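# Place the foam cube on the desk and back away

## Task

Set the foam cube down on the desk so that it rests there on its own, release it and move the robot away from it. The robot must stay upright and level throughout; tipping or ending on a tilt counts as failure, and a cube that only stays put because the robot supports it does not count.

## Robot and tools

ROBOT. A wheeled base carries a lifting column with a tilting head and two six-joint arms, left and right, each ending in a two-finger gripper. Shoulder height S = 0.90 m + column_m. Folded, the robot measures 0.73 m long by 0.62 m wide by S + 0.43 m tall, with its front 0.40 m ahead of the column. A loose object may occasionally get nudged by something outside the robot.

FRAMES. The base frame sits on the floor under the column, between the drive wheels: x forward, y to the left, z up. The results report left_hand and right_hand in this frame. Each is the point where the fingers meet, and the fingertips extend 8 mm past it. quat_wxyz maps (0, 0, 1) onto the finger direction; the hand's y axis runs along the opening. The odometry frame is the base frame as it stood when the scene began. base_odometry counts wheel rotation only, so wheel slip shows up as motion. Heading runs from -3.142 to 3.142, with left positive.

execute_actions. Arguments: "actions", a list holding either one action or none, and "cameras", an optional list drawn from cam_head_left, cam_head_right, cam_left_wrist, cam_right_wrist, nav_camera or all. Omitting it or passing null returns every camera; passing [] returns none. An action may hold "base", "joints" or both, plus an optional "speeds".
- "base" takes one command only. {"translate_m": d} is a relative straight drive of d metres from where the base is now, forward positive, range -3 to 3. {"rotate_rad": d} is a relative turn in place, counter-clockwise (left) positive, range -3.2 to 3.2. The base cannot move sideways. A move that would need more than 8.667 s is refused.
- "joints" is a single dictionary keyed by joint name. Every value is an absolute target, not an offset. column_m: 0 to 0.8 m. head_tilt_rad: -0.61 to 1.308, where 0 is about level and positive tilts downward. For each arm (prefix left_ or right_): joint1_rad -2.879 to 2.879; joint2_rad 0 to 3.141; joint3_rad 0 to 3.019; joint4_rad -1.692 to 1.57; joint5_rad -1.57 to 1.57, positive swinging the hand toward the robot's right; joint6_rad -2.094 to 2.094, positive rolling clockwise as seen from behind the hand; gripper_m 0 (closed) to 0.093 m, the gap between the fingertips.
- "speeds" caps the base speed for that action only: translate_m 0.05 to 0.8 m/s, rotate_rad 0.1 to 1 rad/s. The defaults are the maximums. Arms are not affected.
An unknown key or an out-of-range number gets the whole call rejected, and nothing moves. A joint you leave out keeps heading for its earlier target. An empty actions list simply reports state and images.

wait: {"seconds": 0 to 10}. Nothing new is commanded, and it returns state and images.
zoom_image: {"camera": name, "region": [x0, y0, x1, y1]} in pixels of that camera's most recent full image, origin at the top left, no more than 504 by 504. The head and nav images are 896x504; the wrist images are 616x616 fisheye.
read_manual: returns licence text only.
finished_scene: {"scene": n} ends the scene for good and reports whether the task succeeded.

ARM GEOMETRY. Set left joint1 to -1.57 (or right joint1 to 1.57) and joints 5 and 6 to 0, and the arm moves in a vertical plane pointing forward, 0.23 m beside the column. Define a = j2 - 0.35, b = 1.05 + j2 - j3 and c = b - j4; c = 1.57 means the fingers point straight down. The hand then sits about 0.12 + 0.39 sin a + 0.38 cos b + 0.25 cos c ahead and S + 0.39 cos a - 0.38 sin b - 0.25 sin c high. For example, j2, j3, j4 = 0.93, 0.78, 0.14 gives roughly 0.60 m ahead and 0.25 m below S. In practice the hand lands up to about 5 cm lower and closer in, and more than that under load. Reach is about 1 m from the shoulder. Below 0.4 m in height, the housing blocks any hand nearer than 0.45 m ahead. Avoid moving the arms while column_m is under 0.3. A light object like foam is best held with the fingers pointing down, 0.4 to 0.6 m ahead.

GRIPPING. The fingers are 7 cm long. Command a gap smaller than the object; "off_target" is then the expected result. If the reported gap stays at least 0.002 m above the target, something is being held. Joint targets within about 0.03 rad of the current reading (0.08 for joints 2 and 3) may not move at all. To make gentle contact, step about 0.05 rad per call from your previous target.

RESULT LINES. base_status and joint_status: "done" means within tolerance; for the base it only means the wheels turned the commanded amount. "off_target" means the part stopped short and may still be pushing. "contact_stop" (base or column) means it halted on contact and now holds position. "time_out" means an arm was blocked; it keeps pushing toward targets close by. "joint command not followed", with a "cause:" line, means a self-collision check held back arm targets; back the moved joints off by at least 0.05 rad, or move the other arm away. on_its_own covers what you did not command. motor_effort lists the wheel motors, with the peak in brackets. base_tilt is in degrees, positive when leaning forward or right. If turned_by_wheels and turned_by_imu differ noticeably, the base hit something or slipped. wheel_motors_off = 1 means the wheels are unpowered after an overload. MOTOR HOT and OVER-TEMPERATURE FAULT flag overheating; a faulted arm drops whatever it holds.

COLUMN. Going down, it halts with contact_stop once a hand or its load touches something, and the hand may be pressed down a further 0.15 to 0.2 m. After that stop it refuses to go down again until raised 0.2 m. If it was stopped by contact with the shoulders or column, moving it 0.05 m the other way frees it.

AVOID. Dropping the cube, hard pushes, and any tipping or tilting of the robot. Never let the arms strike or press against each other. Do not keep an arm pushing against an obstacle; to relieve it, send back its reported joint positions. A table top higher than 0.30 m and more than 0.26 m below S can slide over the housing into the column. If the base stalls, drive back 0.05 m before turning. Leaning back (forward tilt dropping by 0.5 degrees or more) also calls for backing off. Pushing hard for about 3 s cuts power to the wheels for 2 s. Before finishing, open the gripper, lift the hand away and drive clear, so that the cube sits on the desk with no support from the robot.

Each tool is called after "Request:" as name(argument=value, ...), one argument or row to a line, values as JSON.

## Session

Request:
execute_actions(
  actions=[],
)

Scene clock: 0.00 s.
Joint torques (N m, as the arm reports them, + toward a larger angle): no reading
base_odometry: x=+0.000 y=+0.000 heading=+0.000 (m, m, rad; odometry frame)
turned_by_wheels: +0.000 (rad since the last result)
turned_by_imu: +0.000 (rad since the last result)
base_tilt: forward=+0.7 right=+0.4 (deg)
base_status: not commanded
joint_positions: column_m=+0.556 head_tilt_rad=+0.893 left_joint1_rad=-1.567 left_joint2_rad=+0.894 left_joint3_rad=+0.388 left_joint4_rad=-0.978 left_joint5_rad=+0.042 left_joint6_rad=+0.091 left_gripper_m=+0.095 right_joint1_rad=+1.582 right_joint2_rad=+0.895 right_joint3_rad=+0.405 right_joint4_rad=-1.001 right_joint5_rad=+0.007 right_joint6_rad=-0.078 right_gripper_m=+0.095
joint_status: not commanded
wheel_motors_off: 0
motor_effort: left_wheel=+3 right_wheel=+1 (%)
left_hand: x=+0.1301 y=+0.2181 z=+1.2645 quat_wxyz=(+0.460, -0.029, -0.887, +0.039) (m; base frame)
right_hand: x=+0.1350 y=-0.2246 z=+1.2659 quat_wxyz=(+0.465, +0.041, -0.884, -0.018) (m; base frame)
pictures: cam_head_left, cam_head_right, cam_left_wrist, cam_right_wrist, nav_camera
Images, in order (width x height): cam_head_left 896x504, cam_head_right 896x504, cam_left_wrist 616x616, cam_right_wrist 616x616, nav_camera 896x504.

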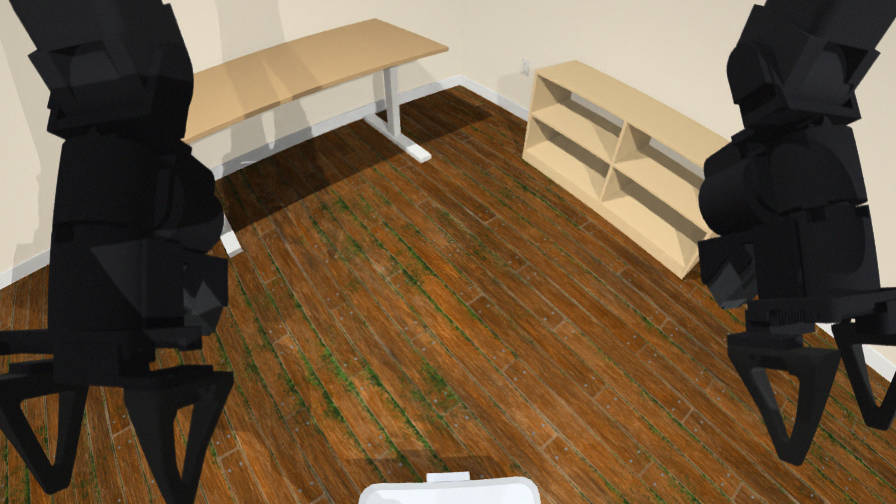

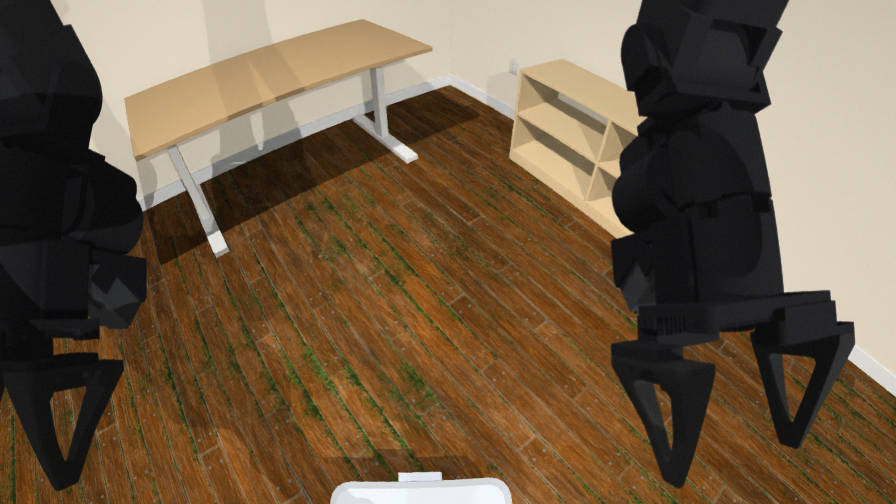

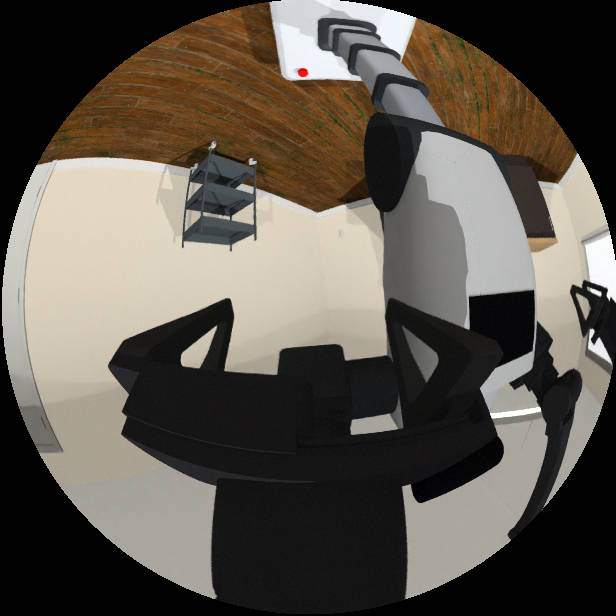

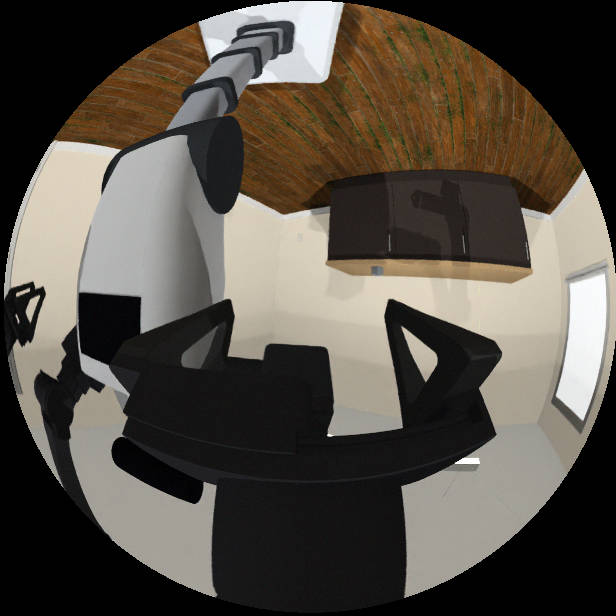

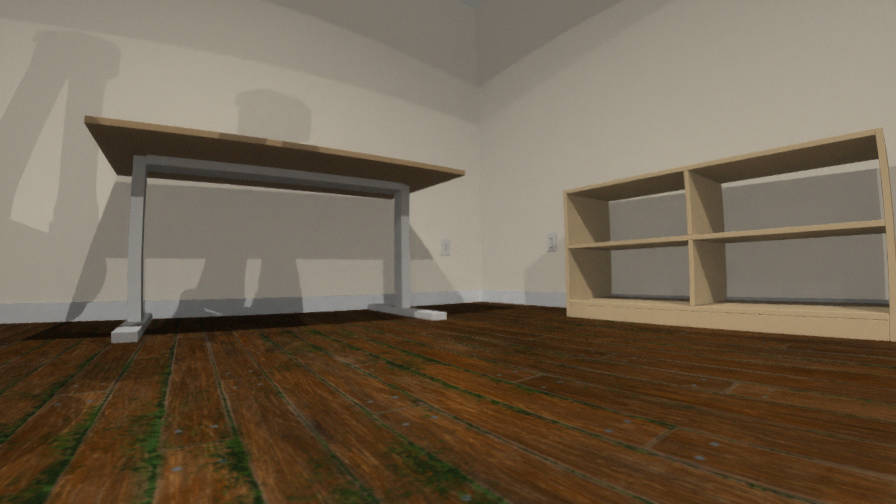

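Request:
zoom_image(
  camera="cam_right_wrist",
  region=[310, 200, 550, 320],
)

Region (310, 200, 550, 320) of cam_right_wrist's 616x616 image, scaled by 2.100, with more detail than that image has.

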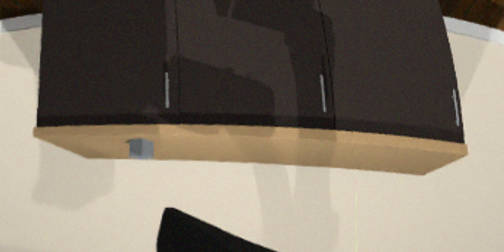

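Request:
execute_actions(
  actions=[
    {"base":{"rotate_rad":-2.55},"joints":{"right_joint1_rad":1.57,"right_joint2_rad":1.556,"right_joint3_rad":1.927,"right_joint4_rad":-0.891,"right_joint5_rad":0,"right_joint6_rad":0,"head_tilt_rad":0.6,"column_m":0.46}},
  ],
  cameras=["cam_head_left","cam_head_right","nav_camera","cam_right_wrist"],
)

Scene clock: 21.93 s.
Joint torques (N m, as the arm reports them, + toward a larger angle): left_arm=[ 0.48 -7.91 -0.74 -1.57 -0.03  0.02] | right_arm=[ -0.37 -26.55   8.03   0.57  -0.11   0.15]
base_odometry: x=+0.000 y=+0.000 heading=-2.549 (m, m, rad; odometry frame)
turned_by_wheels: -2.549 (rad since the last result)
turned_by_imu: -2.525 (rad since the last result)
base_tilt: forward=+0.6 right=+0.4 (deg)
base_status: done
joint_positions: column_m=+0.460 head_tilt_rad=+0.618 left_joint1_rad=-1.567 left_joint2_rad=+0.894 left_joint3_rad=+0.388 left_joint4_rad=-0.978 left_joint5_rad=+0.042 left_joint6_rad=+0.091 left_gripper_m=+0.095 right_joint1_rad=+1.563 right_joint2_rad=+1.545 right_joint3_rad=+1.919 right_joint4_rad=-0.890 right_joint5_rad=+0.001 right_joint6_rad=-0.009 right_gripper_m=+0.095
joint_status: all done
wheel_motors_off: 0
motor_effort: left_wheel=+3(37) right_wheel=-3(30) (%)
left_hand: x=+0.1301 y=+0.2181 z=+1.1680 quat_wxyz=(+0.460, -0.029, -0.887, +0.039) (m; base frame)
right_hand: x=+0.7830 y=-0.2306 z=+1.0182 quat_wxyz=(-0.004, +0.003, -1.000, +0.004) (m; base frame)
pictures: cam_head_left, cam_head_right, cam_right_wrist, nav_camera
Images, in order (width x height): cam_head_left 896x504, cam_head_right 896x504, cam_right_wrist 616x616, nav_camera 896x504.

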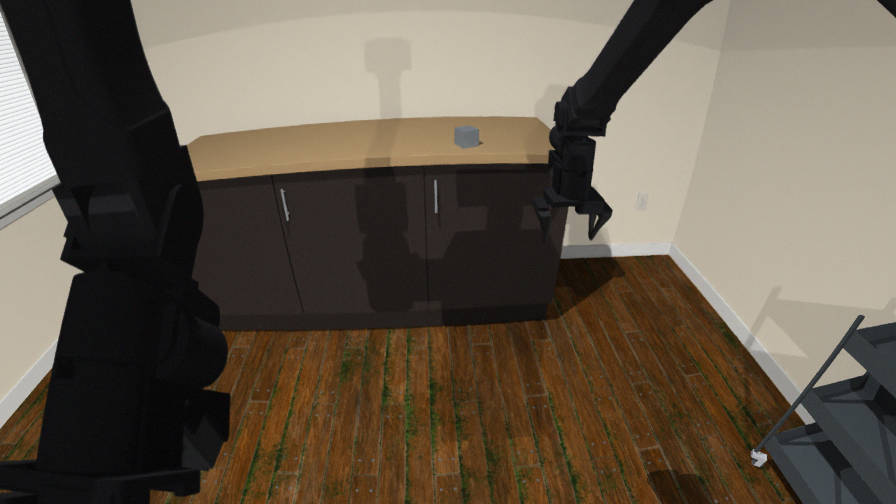

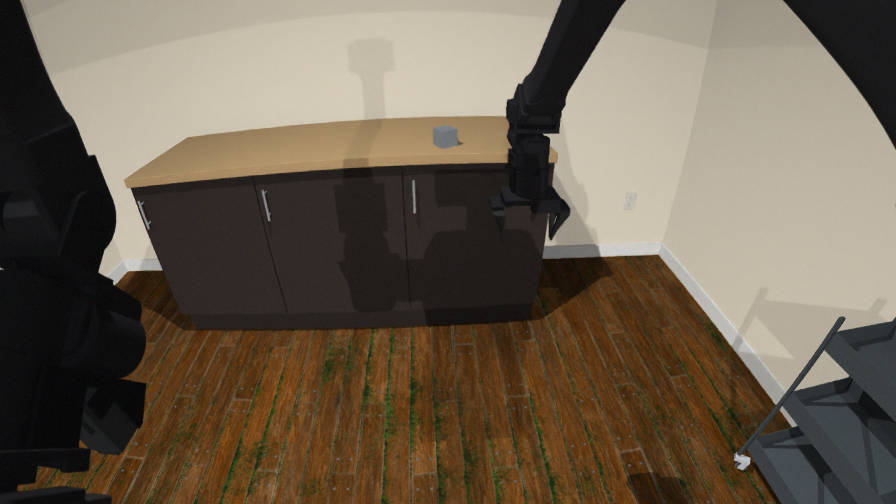

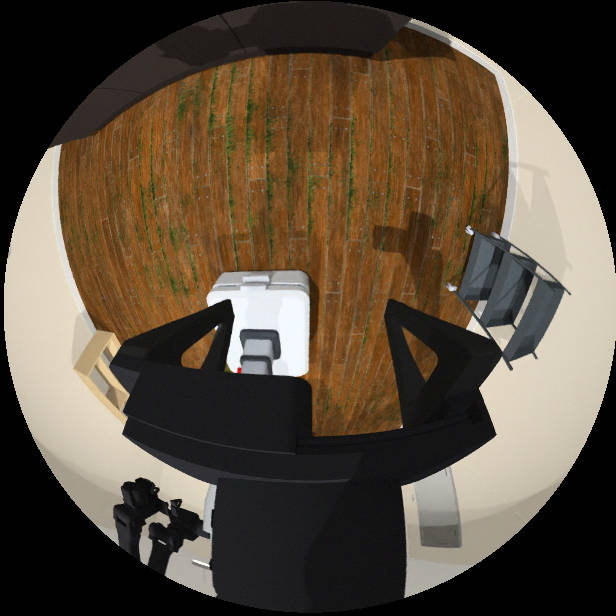

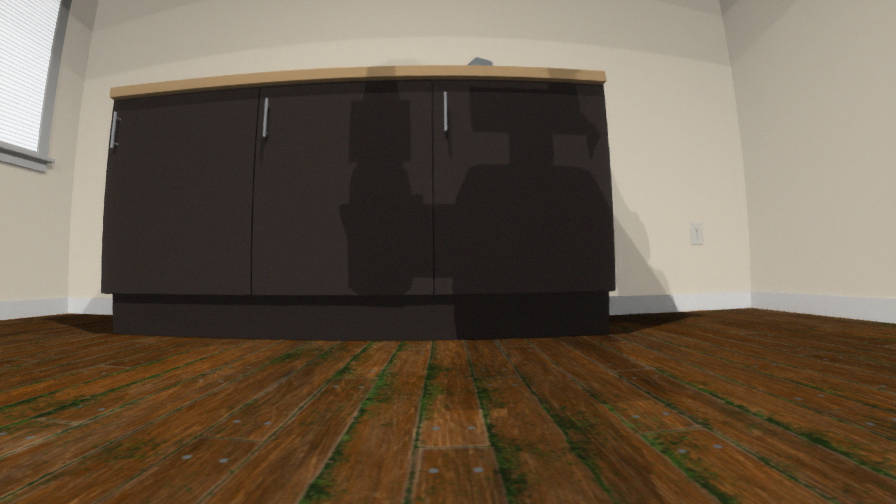

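Request:
zoom_image(
  camera="cam_head_left",
  region=[420, 105, 520, 175],
)

Request:
zoom_image(
  camera="cam_head_right",
  region=[400, 105, 500, 175],
)

Region (420, 105, 520, 175) of cam_head_left's 896x504 image, scaled by 5.040, with more detail than that image has; it fills the top 353 rows of this view, and the rest is white.

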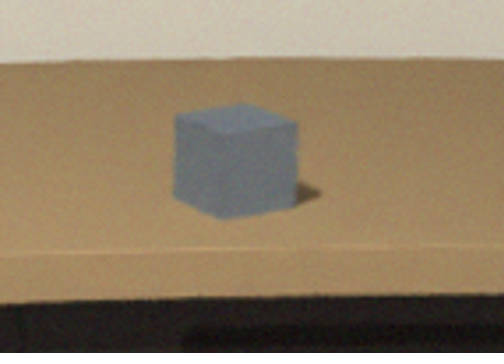

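Region (400, 105, 500, 175) of cam_head_right's 896x504 image, scaled by 5.040, with more detail than that image has; it fills the top 353 rows of this view, and the rest is white.

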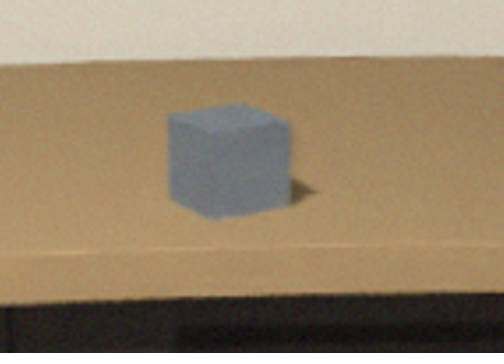

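Request:
zoom_image(
  camera="nav_camera",
  region=[430, 40, 530, 100],
)

Region (430, 40, 530, 100) of nav_camera's 896x504 image, scaled by 5.040, with more detail than that image has; it fills the top 302 rows of this view, and the rest is white.

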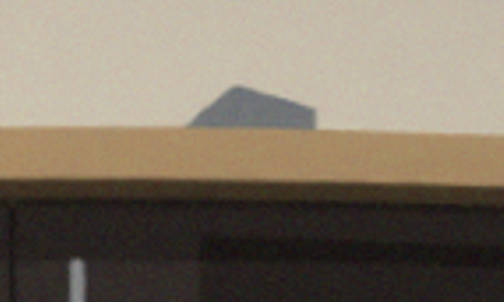

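Request:
execute_actions(
  actions=[
    {"base":{"rotate_rad":0.063},"joints":{"right_joint6_rad":-0.45,"column_m":0.48,"head_tilt_rad":0.7}},
  ],
  cameras=[],
)

Request:
execute_actions(
  actions=[
    {"base":{"translate_m":0.85}},
  ],
  cameras=["cam_head_left","cam_head_right","cam_right_wrist","nav_camera"],
)

Scene clock: 50.77 s.
Joint torques (N m, as the arm reports them, + toward a larger angle): left_arm=[ 0.48 -7.92 -0.72 -1.55 -0.03  0.02] | right_arm=[ -1.19 -26.5    8.09   0.59  -0.15  -0.05]
base_odometry: x=+0.000 y=+0.000 heading=-2.487 (m, m, rad; odometry frame)
turned_by_wheels: +0.063 (rad since the last result)
turned_by_imu: +0.061 (rad since the last result)
base_tilt: forward=+0.7 right=+0.4 (deg)
base_status: done
joint_positions: column_m=+0.480 head_tilt_rad=+0.703 left_joint1_rad=-1.567 left_joint2_rad=+0.894 left_joint3_rad=+0.388 left_joint4_rad=-0.978 left_joint5_rad=+0.042 left_joint6_rad=+0.091 left_gripper_m=+0.095 right_joint1_rad=+1.577 right_joint2_rad=+1.546 right_joint3_rad=+1.919 right_joint4_rad=-0.890 right_joint5_rad=+0.001 right_joint6_rad=-0.440 right_gripper_m=+0.095
joint_status: all done
wheel_motors_off: 0
motor_effort: left_wheel=-2(16) right_wheel=+4(21) (%)
left_hand: x=+0.1301 y=+0.2181 z=+1.1879 quat_wxyz=(+0.460, -0.029, -0.887, +0.039) (m; base frame)
right_hand: x=+0.7826 y=-0.2219 z=+1.0373 quat_wxyz=(-0.004, +0.220, -0.976, -0.001) (m; base frame)
pictures: none
No camera images: the call's "cameras" was empty. Leave "cameras" out to get every camera's image.

Scene clock: 53.97 s.
Joint torques (N m, as the arm reports them, + toward a larger angle): left_arm=[ 0.45 -7.77 -0.94 -1.56 -0.03  0.02] | right_arm=[ -1.14 -26.5    8.04   0.53  -0.15  -0.05]
base_odometry: x=-0.674 y=-0.517 heading=-2.488 (m, m, rad; odometry frame)
turned_by_wheels: -0.001 (rad since the last result)
turned_by_imu: -0.002 (rad since the last result)
base_tilt: forward=+0.6 right=+0.5 (deg)
base_status: done
joint_positions: column_m=+0.480 head_tilt_rad=+0.703 left_joint1_rad=-1.567 left_joint2_rad=+0.894 left_joint3_rad=+0.392 left_joint4_rad=-0.978 left_joint5_rad=+0.042 left_joint6_rad=+0.091 left_gripper_m=+0.095 right_joint1_rad=+1.576 right_joint2_rad=+1.546 right_joint3_rad=+1.919 right_joint4_rad=-0.889 right_joint5_rad=+0.001 right_joint6_rad=-0.440 right_gripper_m=+0.095
joint_status: not commanded
wheel_motors_off: 0
motor_effort: left_wheel=-1(38) right_wheel=+1(53) (%)
left_hand: x=+0.1319 y=+0.2181 z=+1.1873 quat_wxyz=(+0.459, -0.029, -0.887, +0.039) (m; base frame)
right_hand: x=+0.7827 y=-0.2224 z=+1.0373 quat_wxyz=(-0.004, +0.220, -0.976, -0.001) (m; base frame)
pictures: cam_head_left, cam_head_right, cam_right_wrist, nav_camera
Images, in order (width x height): cam_head_left 896x504, cam_head_right 896x504, cam_right_wrist 616x616, nav_camera 896x504.

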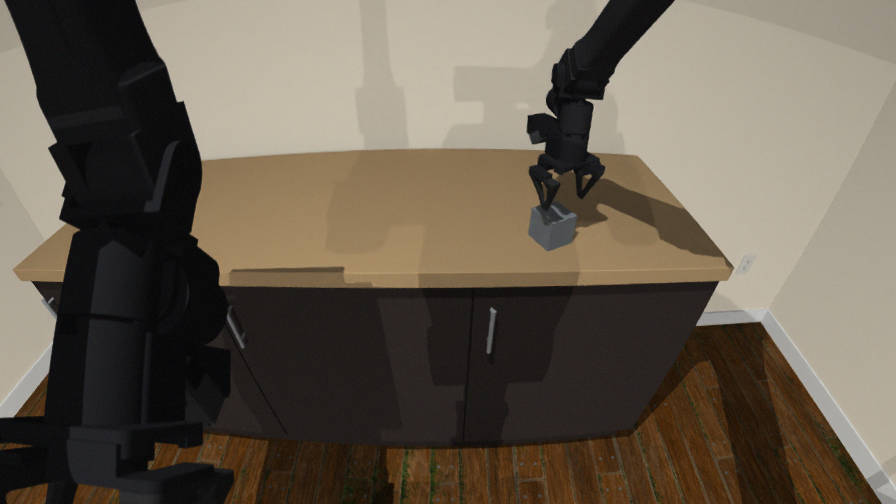

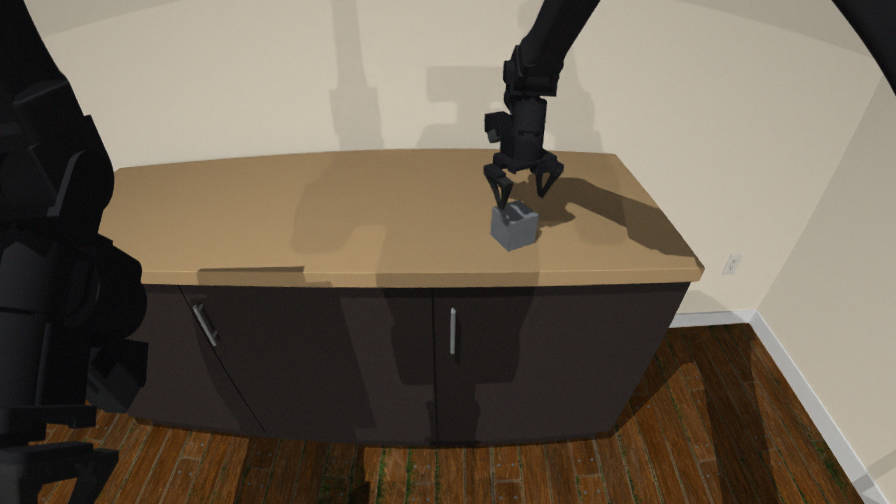

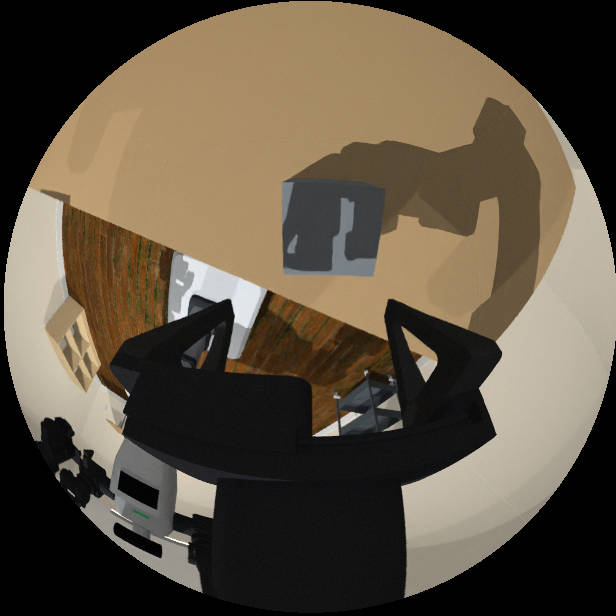

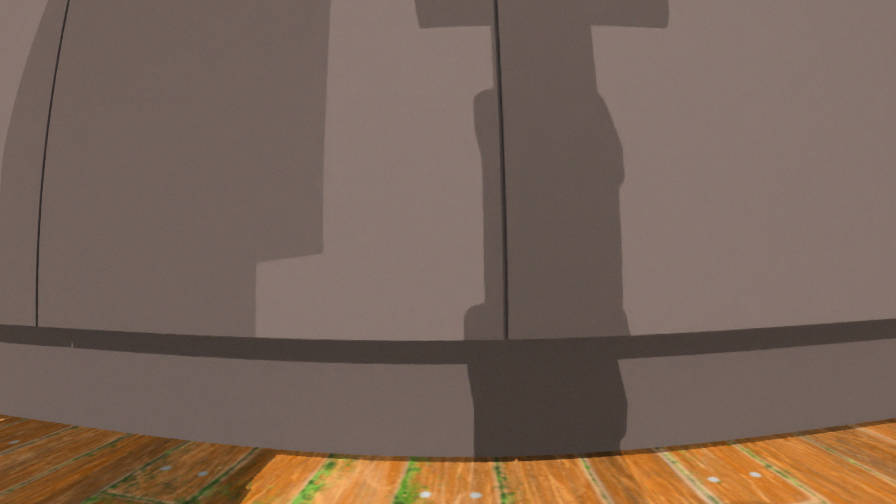

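Request:
execute_actions(
  actions=[
    {"base":{"translate_m":0.033},"joints":{"right_joint6_rad":-0.40,"column_m":0.45}},
  ],
  cameras=["cam_head_left","cam_right_wrist"],
)

Scene clock: 77.07 s.
Joint torques (N m, as the arm reports them, + toward a larger angle): left_arm=[ 0.46 -8.08 -0.92 -1.59 -0.04  0.02] | right_arm=[ -0.96 -26.51   8.01   0.53  -0.15   0.12]
base_odometry: x=-0.701 y=-0.537 heading=-2.488 (m, m, rad; odometry frame)
turned_by_wheels: -0.001 (rad since the last result)
turned_by_imu: -0.002 (rad since the last result)
base_tilt: forward=+0.6 right=+0.4 (deg)
base_status: done
joint_positions: column_m=+0.450 head_tilt_rad=+0.703 left_joint1_rad=-1.567 left_joint2_rad=+0.893 left_joint3_rad=+0.391 left_joint4_rad=-0.978 left_joint5_rad=+0.042 left_joint6_rad=+0.091 left_gripper_m=+0.095 right_joint1_rad=+1.576 right_joint2_rad=+1.546 right_joint3_rad=+1.919 right_joint4_rad=-0.889 right_joint5_rad=+0.001 right_joint6_rad=-0.406 right_gripper_m=+0.095
joint_status: all done
wheel_motors_off: 0
motor_effort: left_wheel=-1(29) right_wheel=+1(29) (%)
left_hand: x=+0.1317 y=+0.2181 z=+1.1574 quat_wxyz=(+0.459, -0.029, -0.887, +0.039) (m; base frame)
right_hand: x=+0.7825 y=-0.2224 z=+1.0073 quat_wxyz=(-0.004, +0.203, -0.979, -0.001) (m; base frame)
pictures: cam_head_left, cam_right_wrist
Images, in order (width x height): cam_head_left 896x504, cam_right_wrist 616x616.

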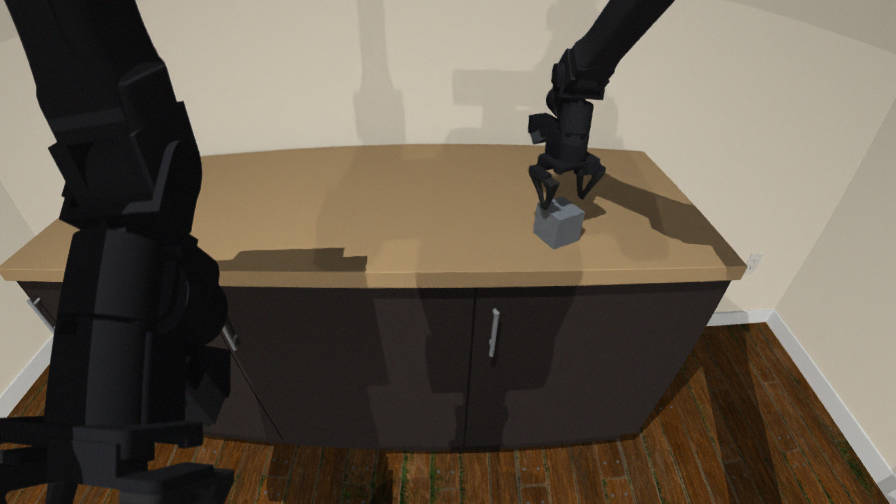

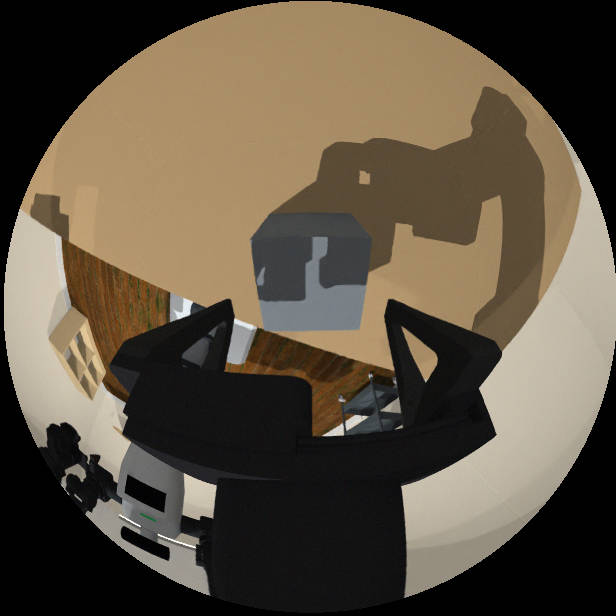

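Request:
execute_actions(
  actions=[
    {"joints":{"column_m":0.39}},
  ],
  cameras=["cam_right_wrist"],
)

Scene clock: 84.47 s.
Joint torques (N m, as the arm reports them, + toward a larger angle): left_arm=[ 0.52 -7.91 -0.91 -1.58 -0.03  0.02] | right_arm=[ -1.21 -26.51   8.06   0.54  -0.15   0.12]
base_odometry: x=-0.701 y=-0.537 heading=-2.488 (m, m, rad; odometry frame)
turned_by_wheels: +0.000 (rad since the last result)
turned_by_imu: -0.002 (rad since the last result)
base_tilt: forward=+0.6 right=+0.4 (deg)
base_status: not commanded
joint_positions: column_m=+0.390 head_tilt_rad=+0.703 left_joint1_rad=-1.567 left_joint2_rad=+0.893 left_joint3_rad=+0.391 left_joint4_rad=-0.978 left_joint5_rad=+0.042 left_joint6_rad=+0.091 left_gripper_m=+0.095 right_joint1_rad=+1.576 right_joint2_rad=+1.546 right_joint3_rad=+1.919 right_joint4_rad=-0.889 right_joint5_rad=+0.001 right_joint6_rad=-0.406 right_gripper_m=+0.095
joint_status: all done
wheel_motors_off: 0
motor_effort: left_wheel=-1(1) right_wheel=+2(2) (%)
left_hand: x=+0.1317 y=+0.2181 z=+1.0975 quat_wxyz=(+0.459, -0.029, -0.887, +0.039) (m; base frame)
right_hand: x=+0.7825 y=-0.2224 z=+0.9473 quat_wxyz=(-0.004, +0.203, -0.979, -0.001) (m; base frame)
pictures: cam_right_wrist
Images, in order (width x height): cam_right_wrist 616x616.

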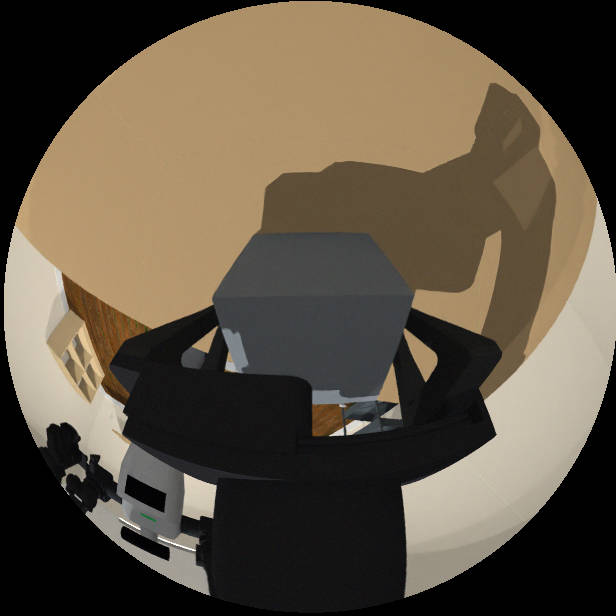

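Request:
execute_actions(
  actions=[
    {"joints":{"right_gripper_m":0.05}},
  ],
  cameras=[],
)

Scene clock: 87.70 s.
Joint torques (N m, as the arm reports them, + toward a larger angle): left_arm=[ 0.51 -7.8  -0.92 -1.56 -0.03  0.02] | right_arm=[ -1.07 -26.48   8.04   0.55  -0.14   0.12]
base_odometry: x=-0.701 y=-0.537 heading=-2.488 (m, m, rad; odometry frame)
turned_by_wheels: +0.000 (rad since the last result)
turned_by_imu: -0.001 (rad since the last result)
base_tilt: forward=+0.6 right=+0.5 (deg)
base_status: not commanded
joint_positions: column_m=+0.390 head_tilt_rad=+0.703 left_joint1_rad=-1.567 left_joint2_rad=+0.893 left_joint3_rad=+0.391 left_joint4_rad=-0.978 left_joint5_rad=+0.042 left_joint6_rad=+0.091 left_gripper_m=+0.095 right_joint1_rad=+1.576 right_joint2_rad=+1.546 right_joint3_rad=+1.919 right_joint4_rad=-0.889 right_joint5_rad=+0.001 right_joint6_rad=-0.406 right_gripper_m=+0.067
joint_status: right_gripper_m off_target (ended at +0.068, target +0.050)
wheel_motors_off: 0
motor_effort: left_wheel=-1(1) right_wheel=+1(1) (%)
left_hand: x=+0.1317 y=+0.2181 z=+1.0975 quat_wxyz=(+0.459, -0.029, -0.887, +0.039) (m; base frame)
right_hand: x=+0.7825 y=-0.2223 z=+0.9473 quat_wxyz=(-0.004, +0.203, -0.979, -0.001) (m; base frame)
pictures: none
No camera images: the call's "cameras" was empty. Leave "cameras" out to get every camera's image.

Request:
execute_actions(
  actions=[
    {"joints":{"column_m":0.43,"head_tilt_rad":0.5}},
  ],
  cameras=["cam_right_wrist"],
)

Request:
execute_actions(
  actions=[
    {"base":{"rotate_rad":2.97}},
  ],
  cameras=["cam_head_left","cam_head_right","nav_camera"],
)

Scene clock: 106.70 s.
Joint torques (N m, as the arm reports them, + toward a larger angle): left_arm=[ 0.53 -7.98 -0.94 -1.57 -0.03  0.01] | right_arm=[ -1.14 -26.31   8.07   0.53  -0.15   0.12]
base_odometry: x=-0.701 y=-0.537 heading=-2.488 (m, m, rad; odometry frame)
turned_by_wheels: +0.000 (rad since the last result)
turned_by_imu: -0.002 (rad since the last result)
base_tilt: forward=+0.6 right=+0.3 (deg)
base_status: not commanded
joint_positions: column_m=+0.430 head_tilt_rad=+0.518 left_joint1_rad=-1.567 left_joint2_rad=+0.893 left_joint3_rad=+0.391 left_joint4_rad=-0.978 left_joint5_rad=+0.042 left_joint6_rad=+0.091 left_gripper_m=+0.095 right_joint1_rad=+1.576 right_joint2_rad=+1.547 right_joint3_rad=+1.919 right_joint4_rad=-0.889 right_joint5_rad=+0.001 right_joint6_rad=-0.406 right_gripper_m=+0.067
joint_status: all done
wheel_motors_off: 0
motor_effort: left_wheel=-1(2) right_wheel=+2(2) (%)
left_hand: x=+0.1317 y=+0.2181 z=+1.1373 quat_wxyz=(+0.459, -0.029, -0.887, +0.039) (m; base frame)
right_hand: x=+0.7822 y=-0.2223 z=+0.9866 quat_wxyz=(-0.003, +0.203, -0.979, -0.001) (m; base frame)
pictures: cam_right_wrist
Images, in order (width x height): cam_right_wrist 616x616.

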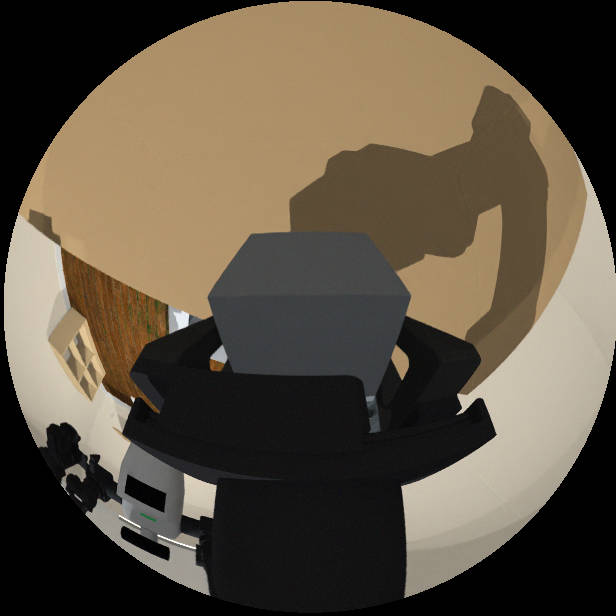

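Scene clock: 111.20 s.
Joint torques (N m, as the arm reports them, + toward a larger angle): left_arm=[ 0.48 -7.87 -0.93 -1.57 -0.04  0.02] | right_arm=[ -1.11 -26.87   8.02   0.55  -0.15   0.12]
base_odometry: x=-0.701 y=-0.537 heading=+0.481 (m, m, rad; odometry frame)
turned_by_wheels: +2.969 (rad since the last result)
turned_by_imu: +2.936 (rad since the last result)
base_tilt: forward=+0.6 right=+0.4 (deg)
base_status: done
joint_positions: column_m=+0.430 head_tilt_rad=+0.518 left_joint1_rad=-1.567 left_joint2_rad=+0.893 left_joint3_rad=+0.391 left_joint4_rad=-0.978 left_joint5_rad=+0.042 left_joint6_rad=+0.091 left_gripper_m=+0.095 right_joint1_rad=+1.575 right_joint2_rad=+1.547 right_joint3_rad=+1.919 right_joint4_rad=-0.889 right_joint5_rad=+0.001 right_joint6_rad=-0.406 right_gripper_m=+0.067
joint_status: not commanded
wheel_motors_off: 0
motor_effort: left_wheel=-2(41) right_wheel=+2(41) (%)
left_hand: x=+0.1317 y=+0.2181 z=+1.1373 quat_wxyz=(+0.459, -0.029, -0.887, +0.039) (m; base frame)
right_hand: x=+0.7822 y=-0.2231 z=+0.9866 quat_wxyz=(-0.003, +0.203, -0.979, -0.001) (m; base frame)
pictures: cam_head_left, cam_head_right, nav_camera
Images, in order (width x height): cam_head_left 896x504, cam_head_right 896x504, nav_camera 896x504.

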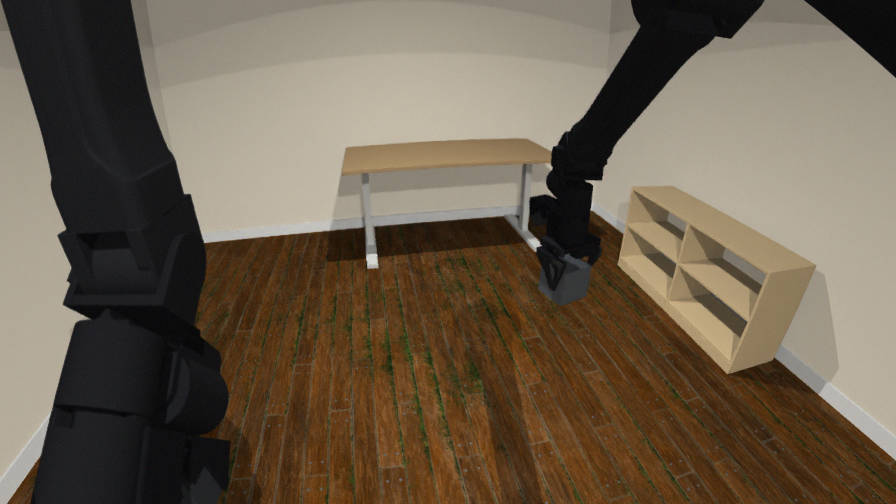

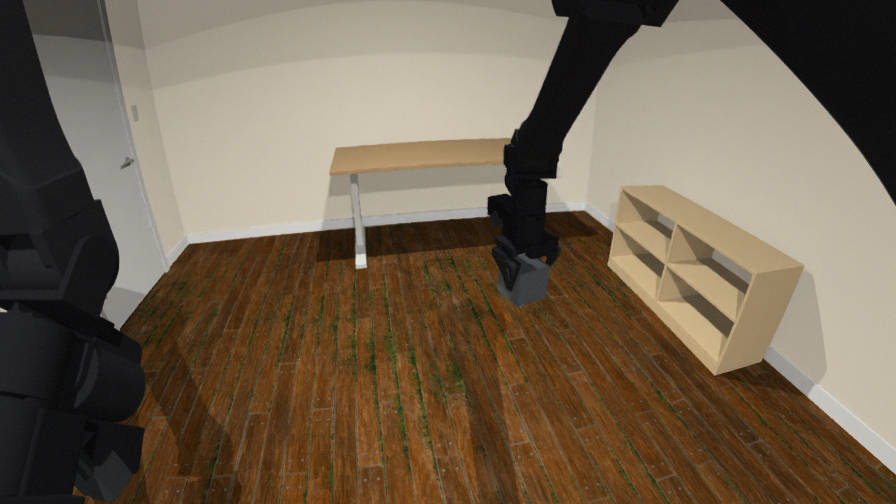

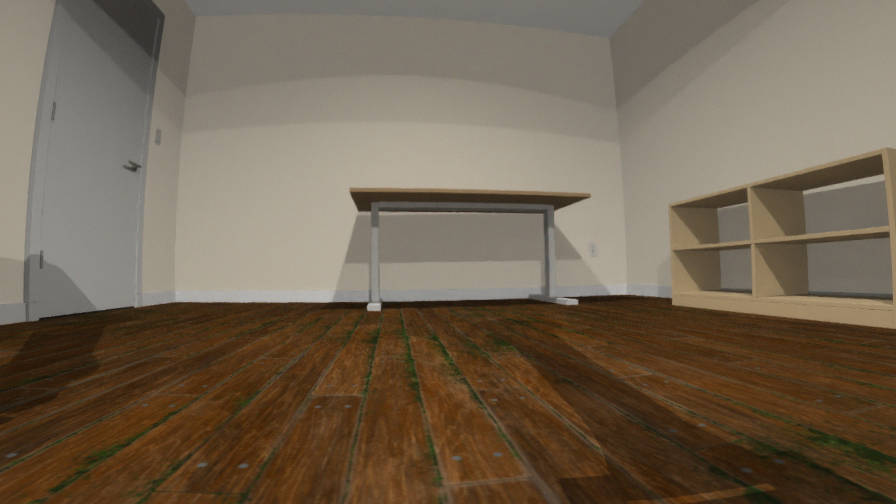

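Request:
execute_actions(
  actions=[
    {"base":{"translate_m":2.15},"joints":{"column_m":0.28,"head_tilt_rad":0.65}},
  ],
  cameras=["cam_head_left","cam_head_right","nav_camera","cam_right_wrist"],
)

Scene clock: 123.17 s.
Joint torques (N m, as the arm reports them, + toward a larger angle): left_arm=[ 0.5  -7.8  -0.77 -1.56 -0.03  0.02] | right_arm=[ -1.06 -26.59   8.11   0.55  -0.15   0.12]
base_odometry: x=+1.205 y=+0.458 heading=+0.482 (m, m, rad; odometry frame)
turned_by_wheels: +0.001 (rad since the last result)
turned_by_imu: -0.001 (rad since the last result)
base_tilt: forward=+0.7 right=+0.4 (deg)
base_status: done
joint_positions: column_m=+0.280 head_tilt_rad=+0.654 left_joint1_rad=-1.567 left_joint2_rad=+0.893 left_joint3_rad=+0.389 left_joint4_rad=-0.978 left_joint5_rad=+0.042 left_joint6_rad=+0.091 left_gripper_m=+0.095 right_joint1_rad=+1.575 right_joint2_rad=+1.547 right_joint3_rad=+1.918 right_joint4_rad=-0.890 right_joint5_rad=+0.001 right_joint6_rad=-0.406 right_gripper_m=+0.067
joint_status: all done
wheel_motors_off: 0
motor_effort: left_wheel=+1(44) right_wheel=-1(45) (%)
left_hand: x=+0.1306 y=+0.2181 z=+0.9879 quat_wxyz=(+0.459, -0.029, -0.887, +0.039) (m; base frame)
right_hand: x=+0.7818 y=-0.2231 z=+0.8364 quat_wxyz=(-0.003, +0.203, -0.979, -0.001) (m; base frame)
pictures: cam_head_left, cam_head_right, cam_right_wrist, nav_camera
Images, in order (width x height): cam_head_left 896x504, cam_head_right 896x504, cam_right_wrist 616x616, nav_camera 896x504.

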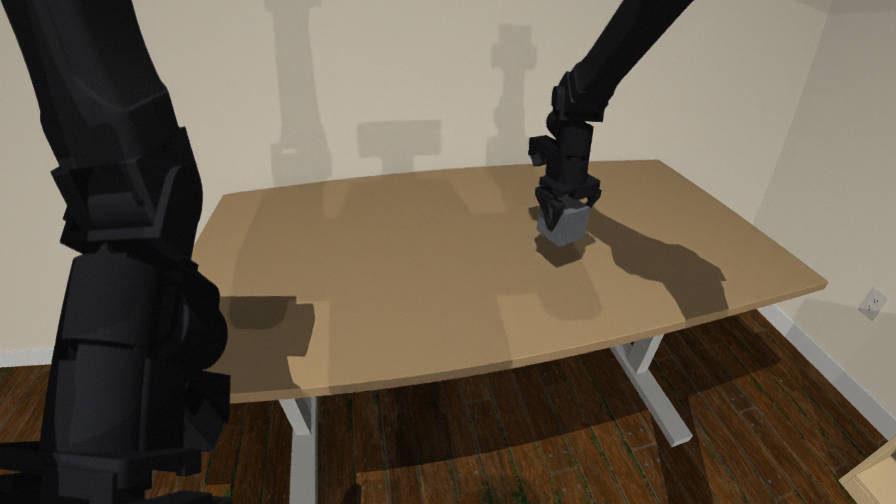

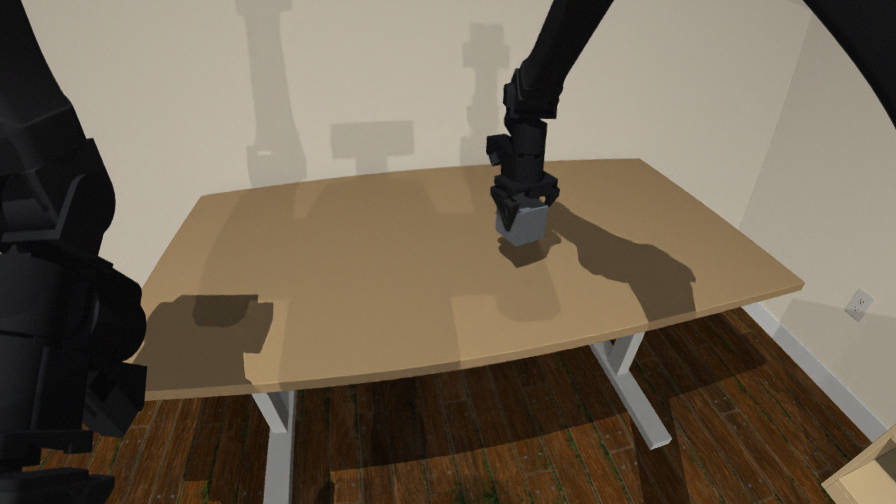

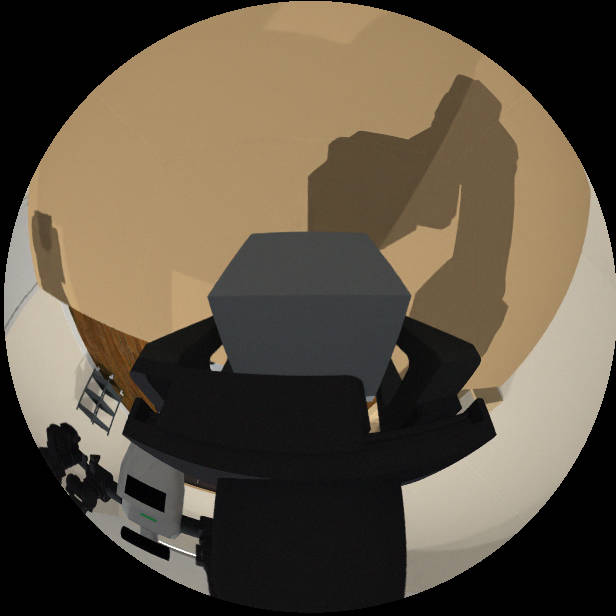

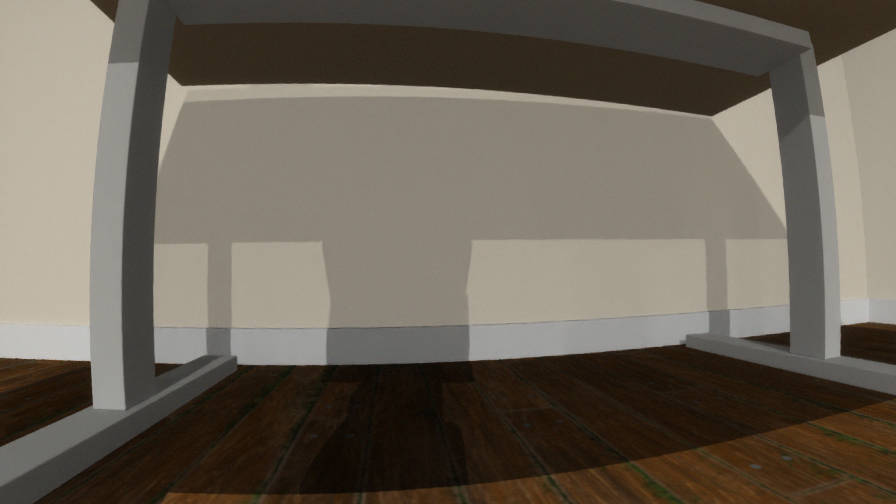

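Request:
zoom_image(
  camera="cam_head_left",
  region=[510, 190, 630, 280],
)

Region (510, 190, 630, 280) of cam_head_left's 896x504 image, scaled by 4.200, with more detail than that image has; it fills the top 378 rows of this view, and the rest is white.

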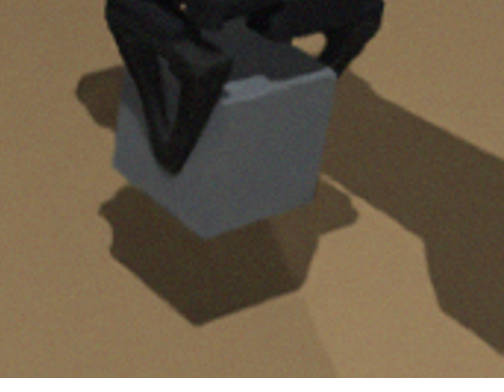

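Request:
execute_actions(
  actions=[
    {"joints":{"column_m":0.235}},
  ],
  cameras=["cam_head_left"],
)

Request:
zoom_image(
  camera="cam_head_left",
  region=[510, 190, 630, 280],
)

Scene clock: 132.30 s.
Joint torques (N m, as the arm reports them, + toward a larger angle): left_arm=[ 0.51 -7.85 -0.8  -1.57 -0.03  0.02] | right_arm=[ -1.04 -26.54   8.08   0.55  -0.15   0.12]
base_odometry: x=+1.205 y=+0.458 heading=+0.482 (m, m, rad; odometry frame)
turned_by_wheels: +0.000 (rad since the last result)
turned_by_imu: -0.002 (rad since the last result)
base_tilt: forward=+0.7 right=+0.5 (deg)
base_status: not commanded
joint_positions: column_m=+0.235 head_tilt_rad=+0.654 left_joint1_rad=-1.567 left_joint2_rad=+0.893 left_joint3_rad=+0.389 left_joint4_rad=-0.978 left_joint5_rad=+0.042 left_joint6_rad=+0.091 left_gripper_m=+0.095 right_joint1_rad=+1.575 right_joint2_rad=+1.547 right_joint3_rad=+1.918 right_joint4_rad=-0.890 right_joint5_rad=+0.001 right_joint6_rad=-0.406 right_gripper_m=+0.067
joint_status: all done
wheel_motors_off: 0
motor_effort: left_wheel=+2(2) right_wheel=-2(2) (%)
left_hand: x=+0.1306 y=+0.2181 z=+0.9429 quat_wxyz=(+0.459, -0.029, -0.887, +0.039) (m; base frame)
right_hand: x=+0.7818 y=-0.2231 z=+0.7914 quat_wxyz=(-0.003, +0.203, -0.979, -0.001) (m; base frame)
pictures: cam_head_left
Images, in order (width x height): cam_head_left 896x504.

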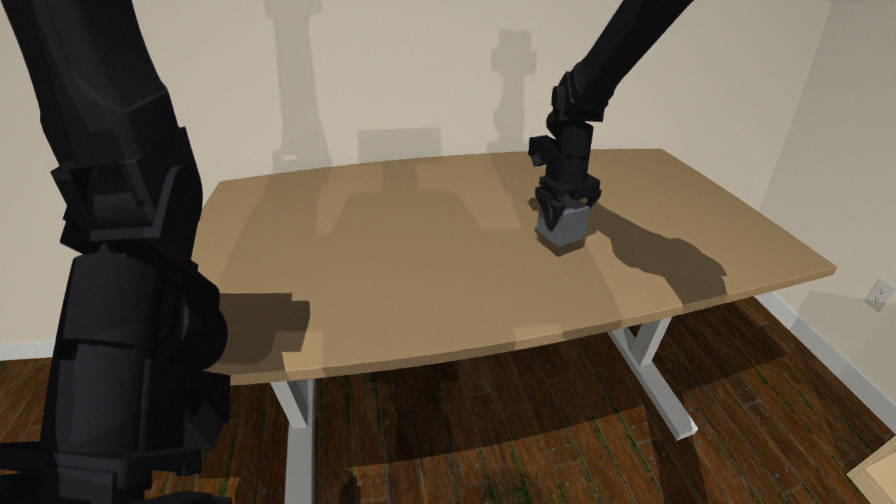

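Region (510, 190, 630, 280) of cam_head_left's 896x504 image, scaled by 4.200, with more detail than that image has; it fills the top 378 rows of this view, and the rest is white.

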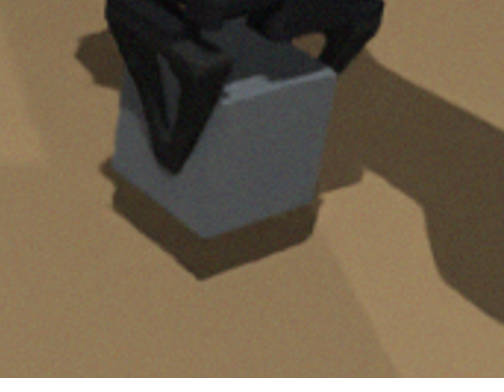

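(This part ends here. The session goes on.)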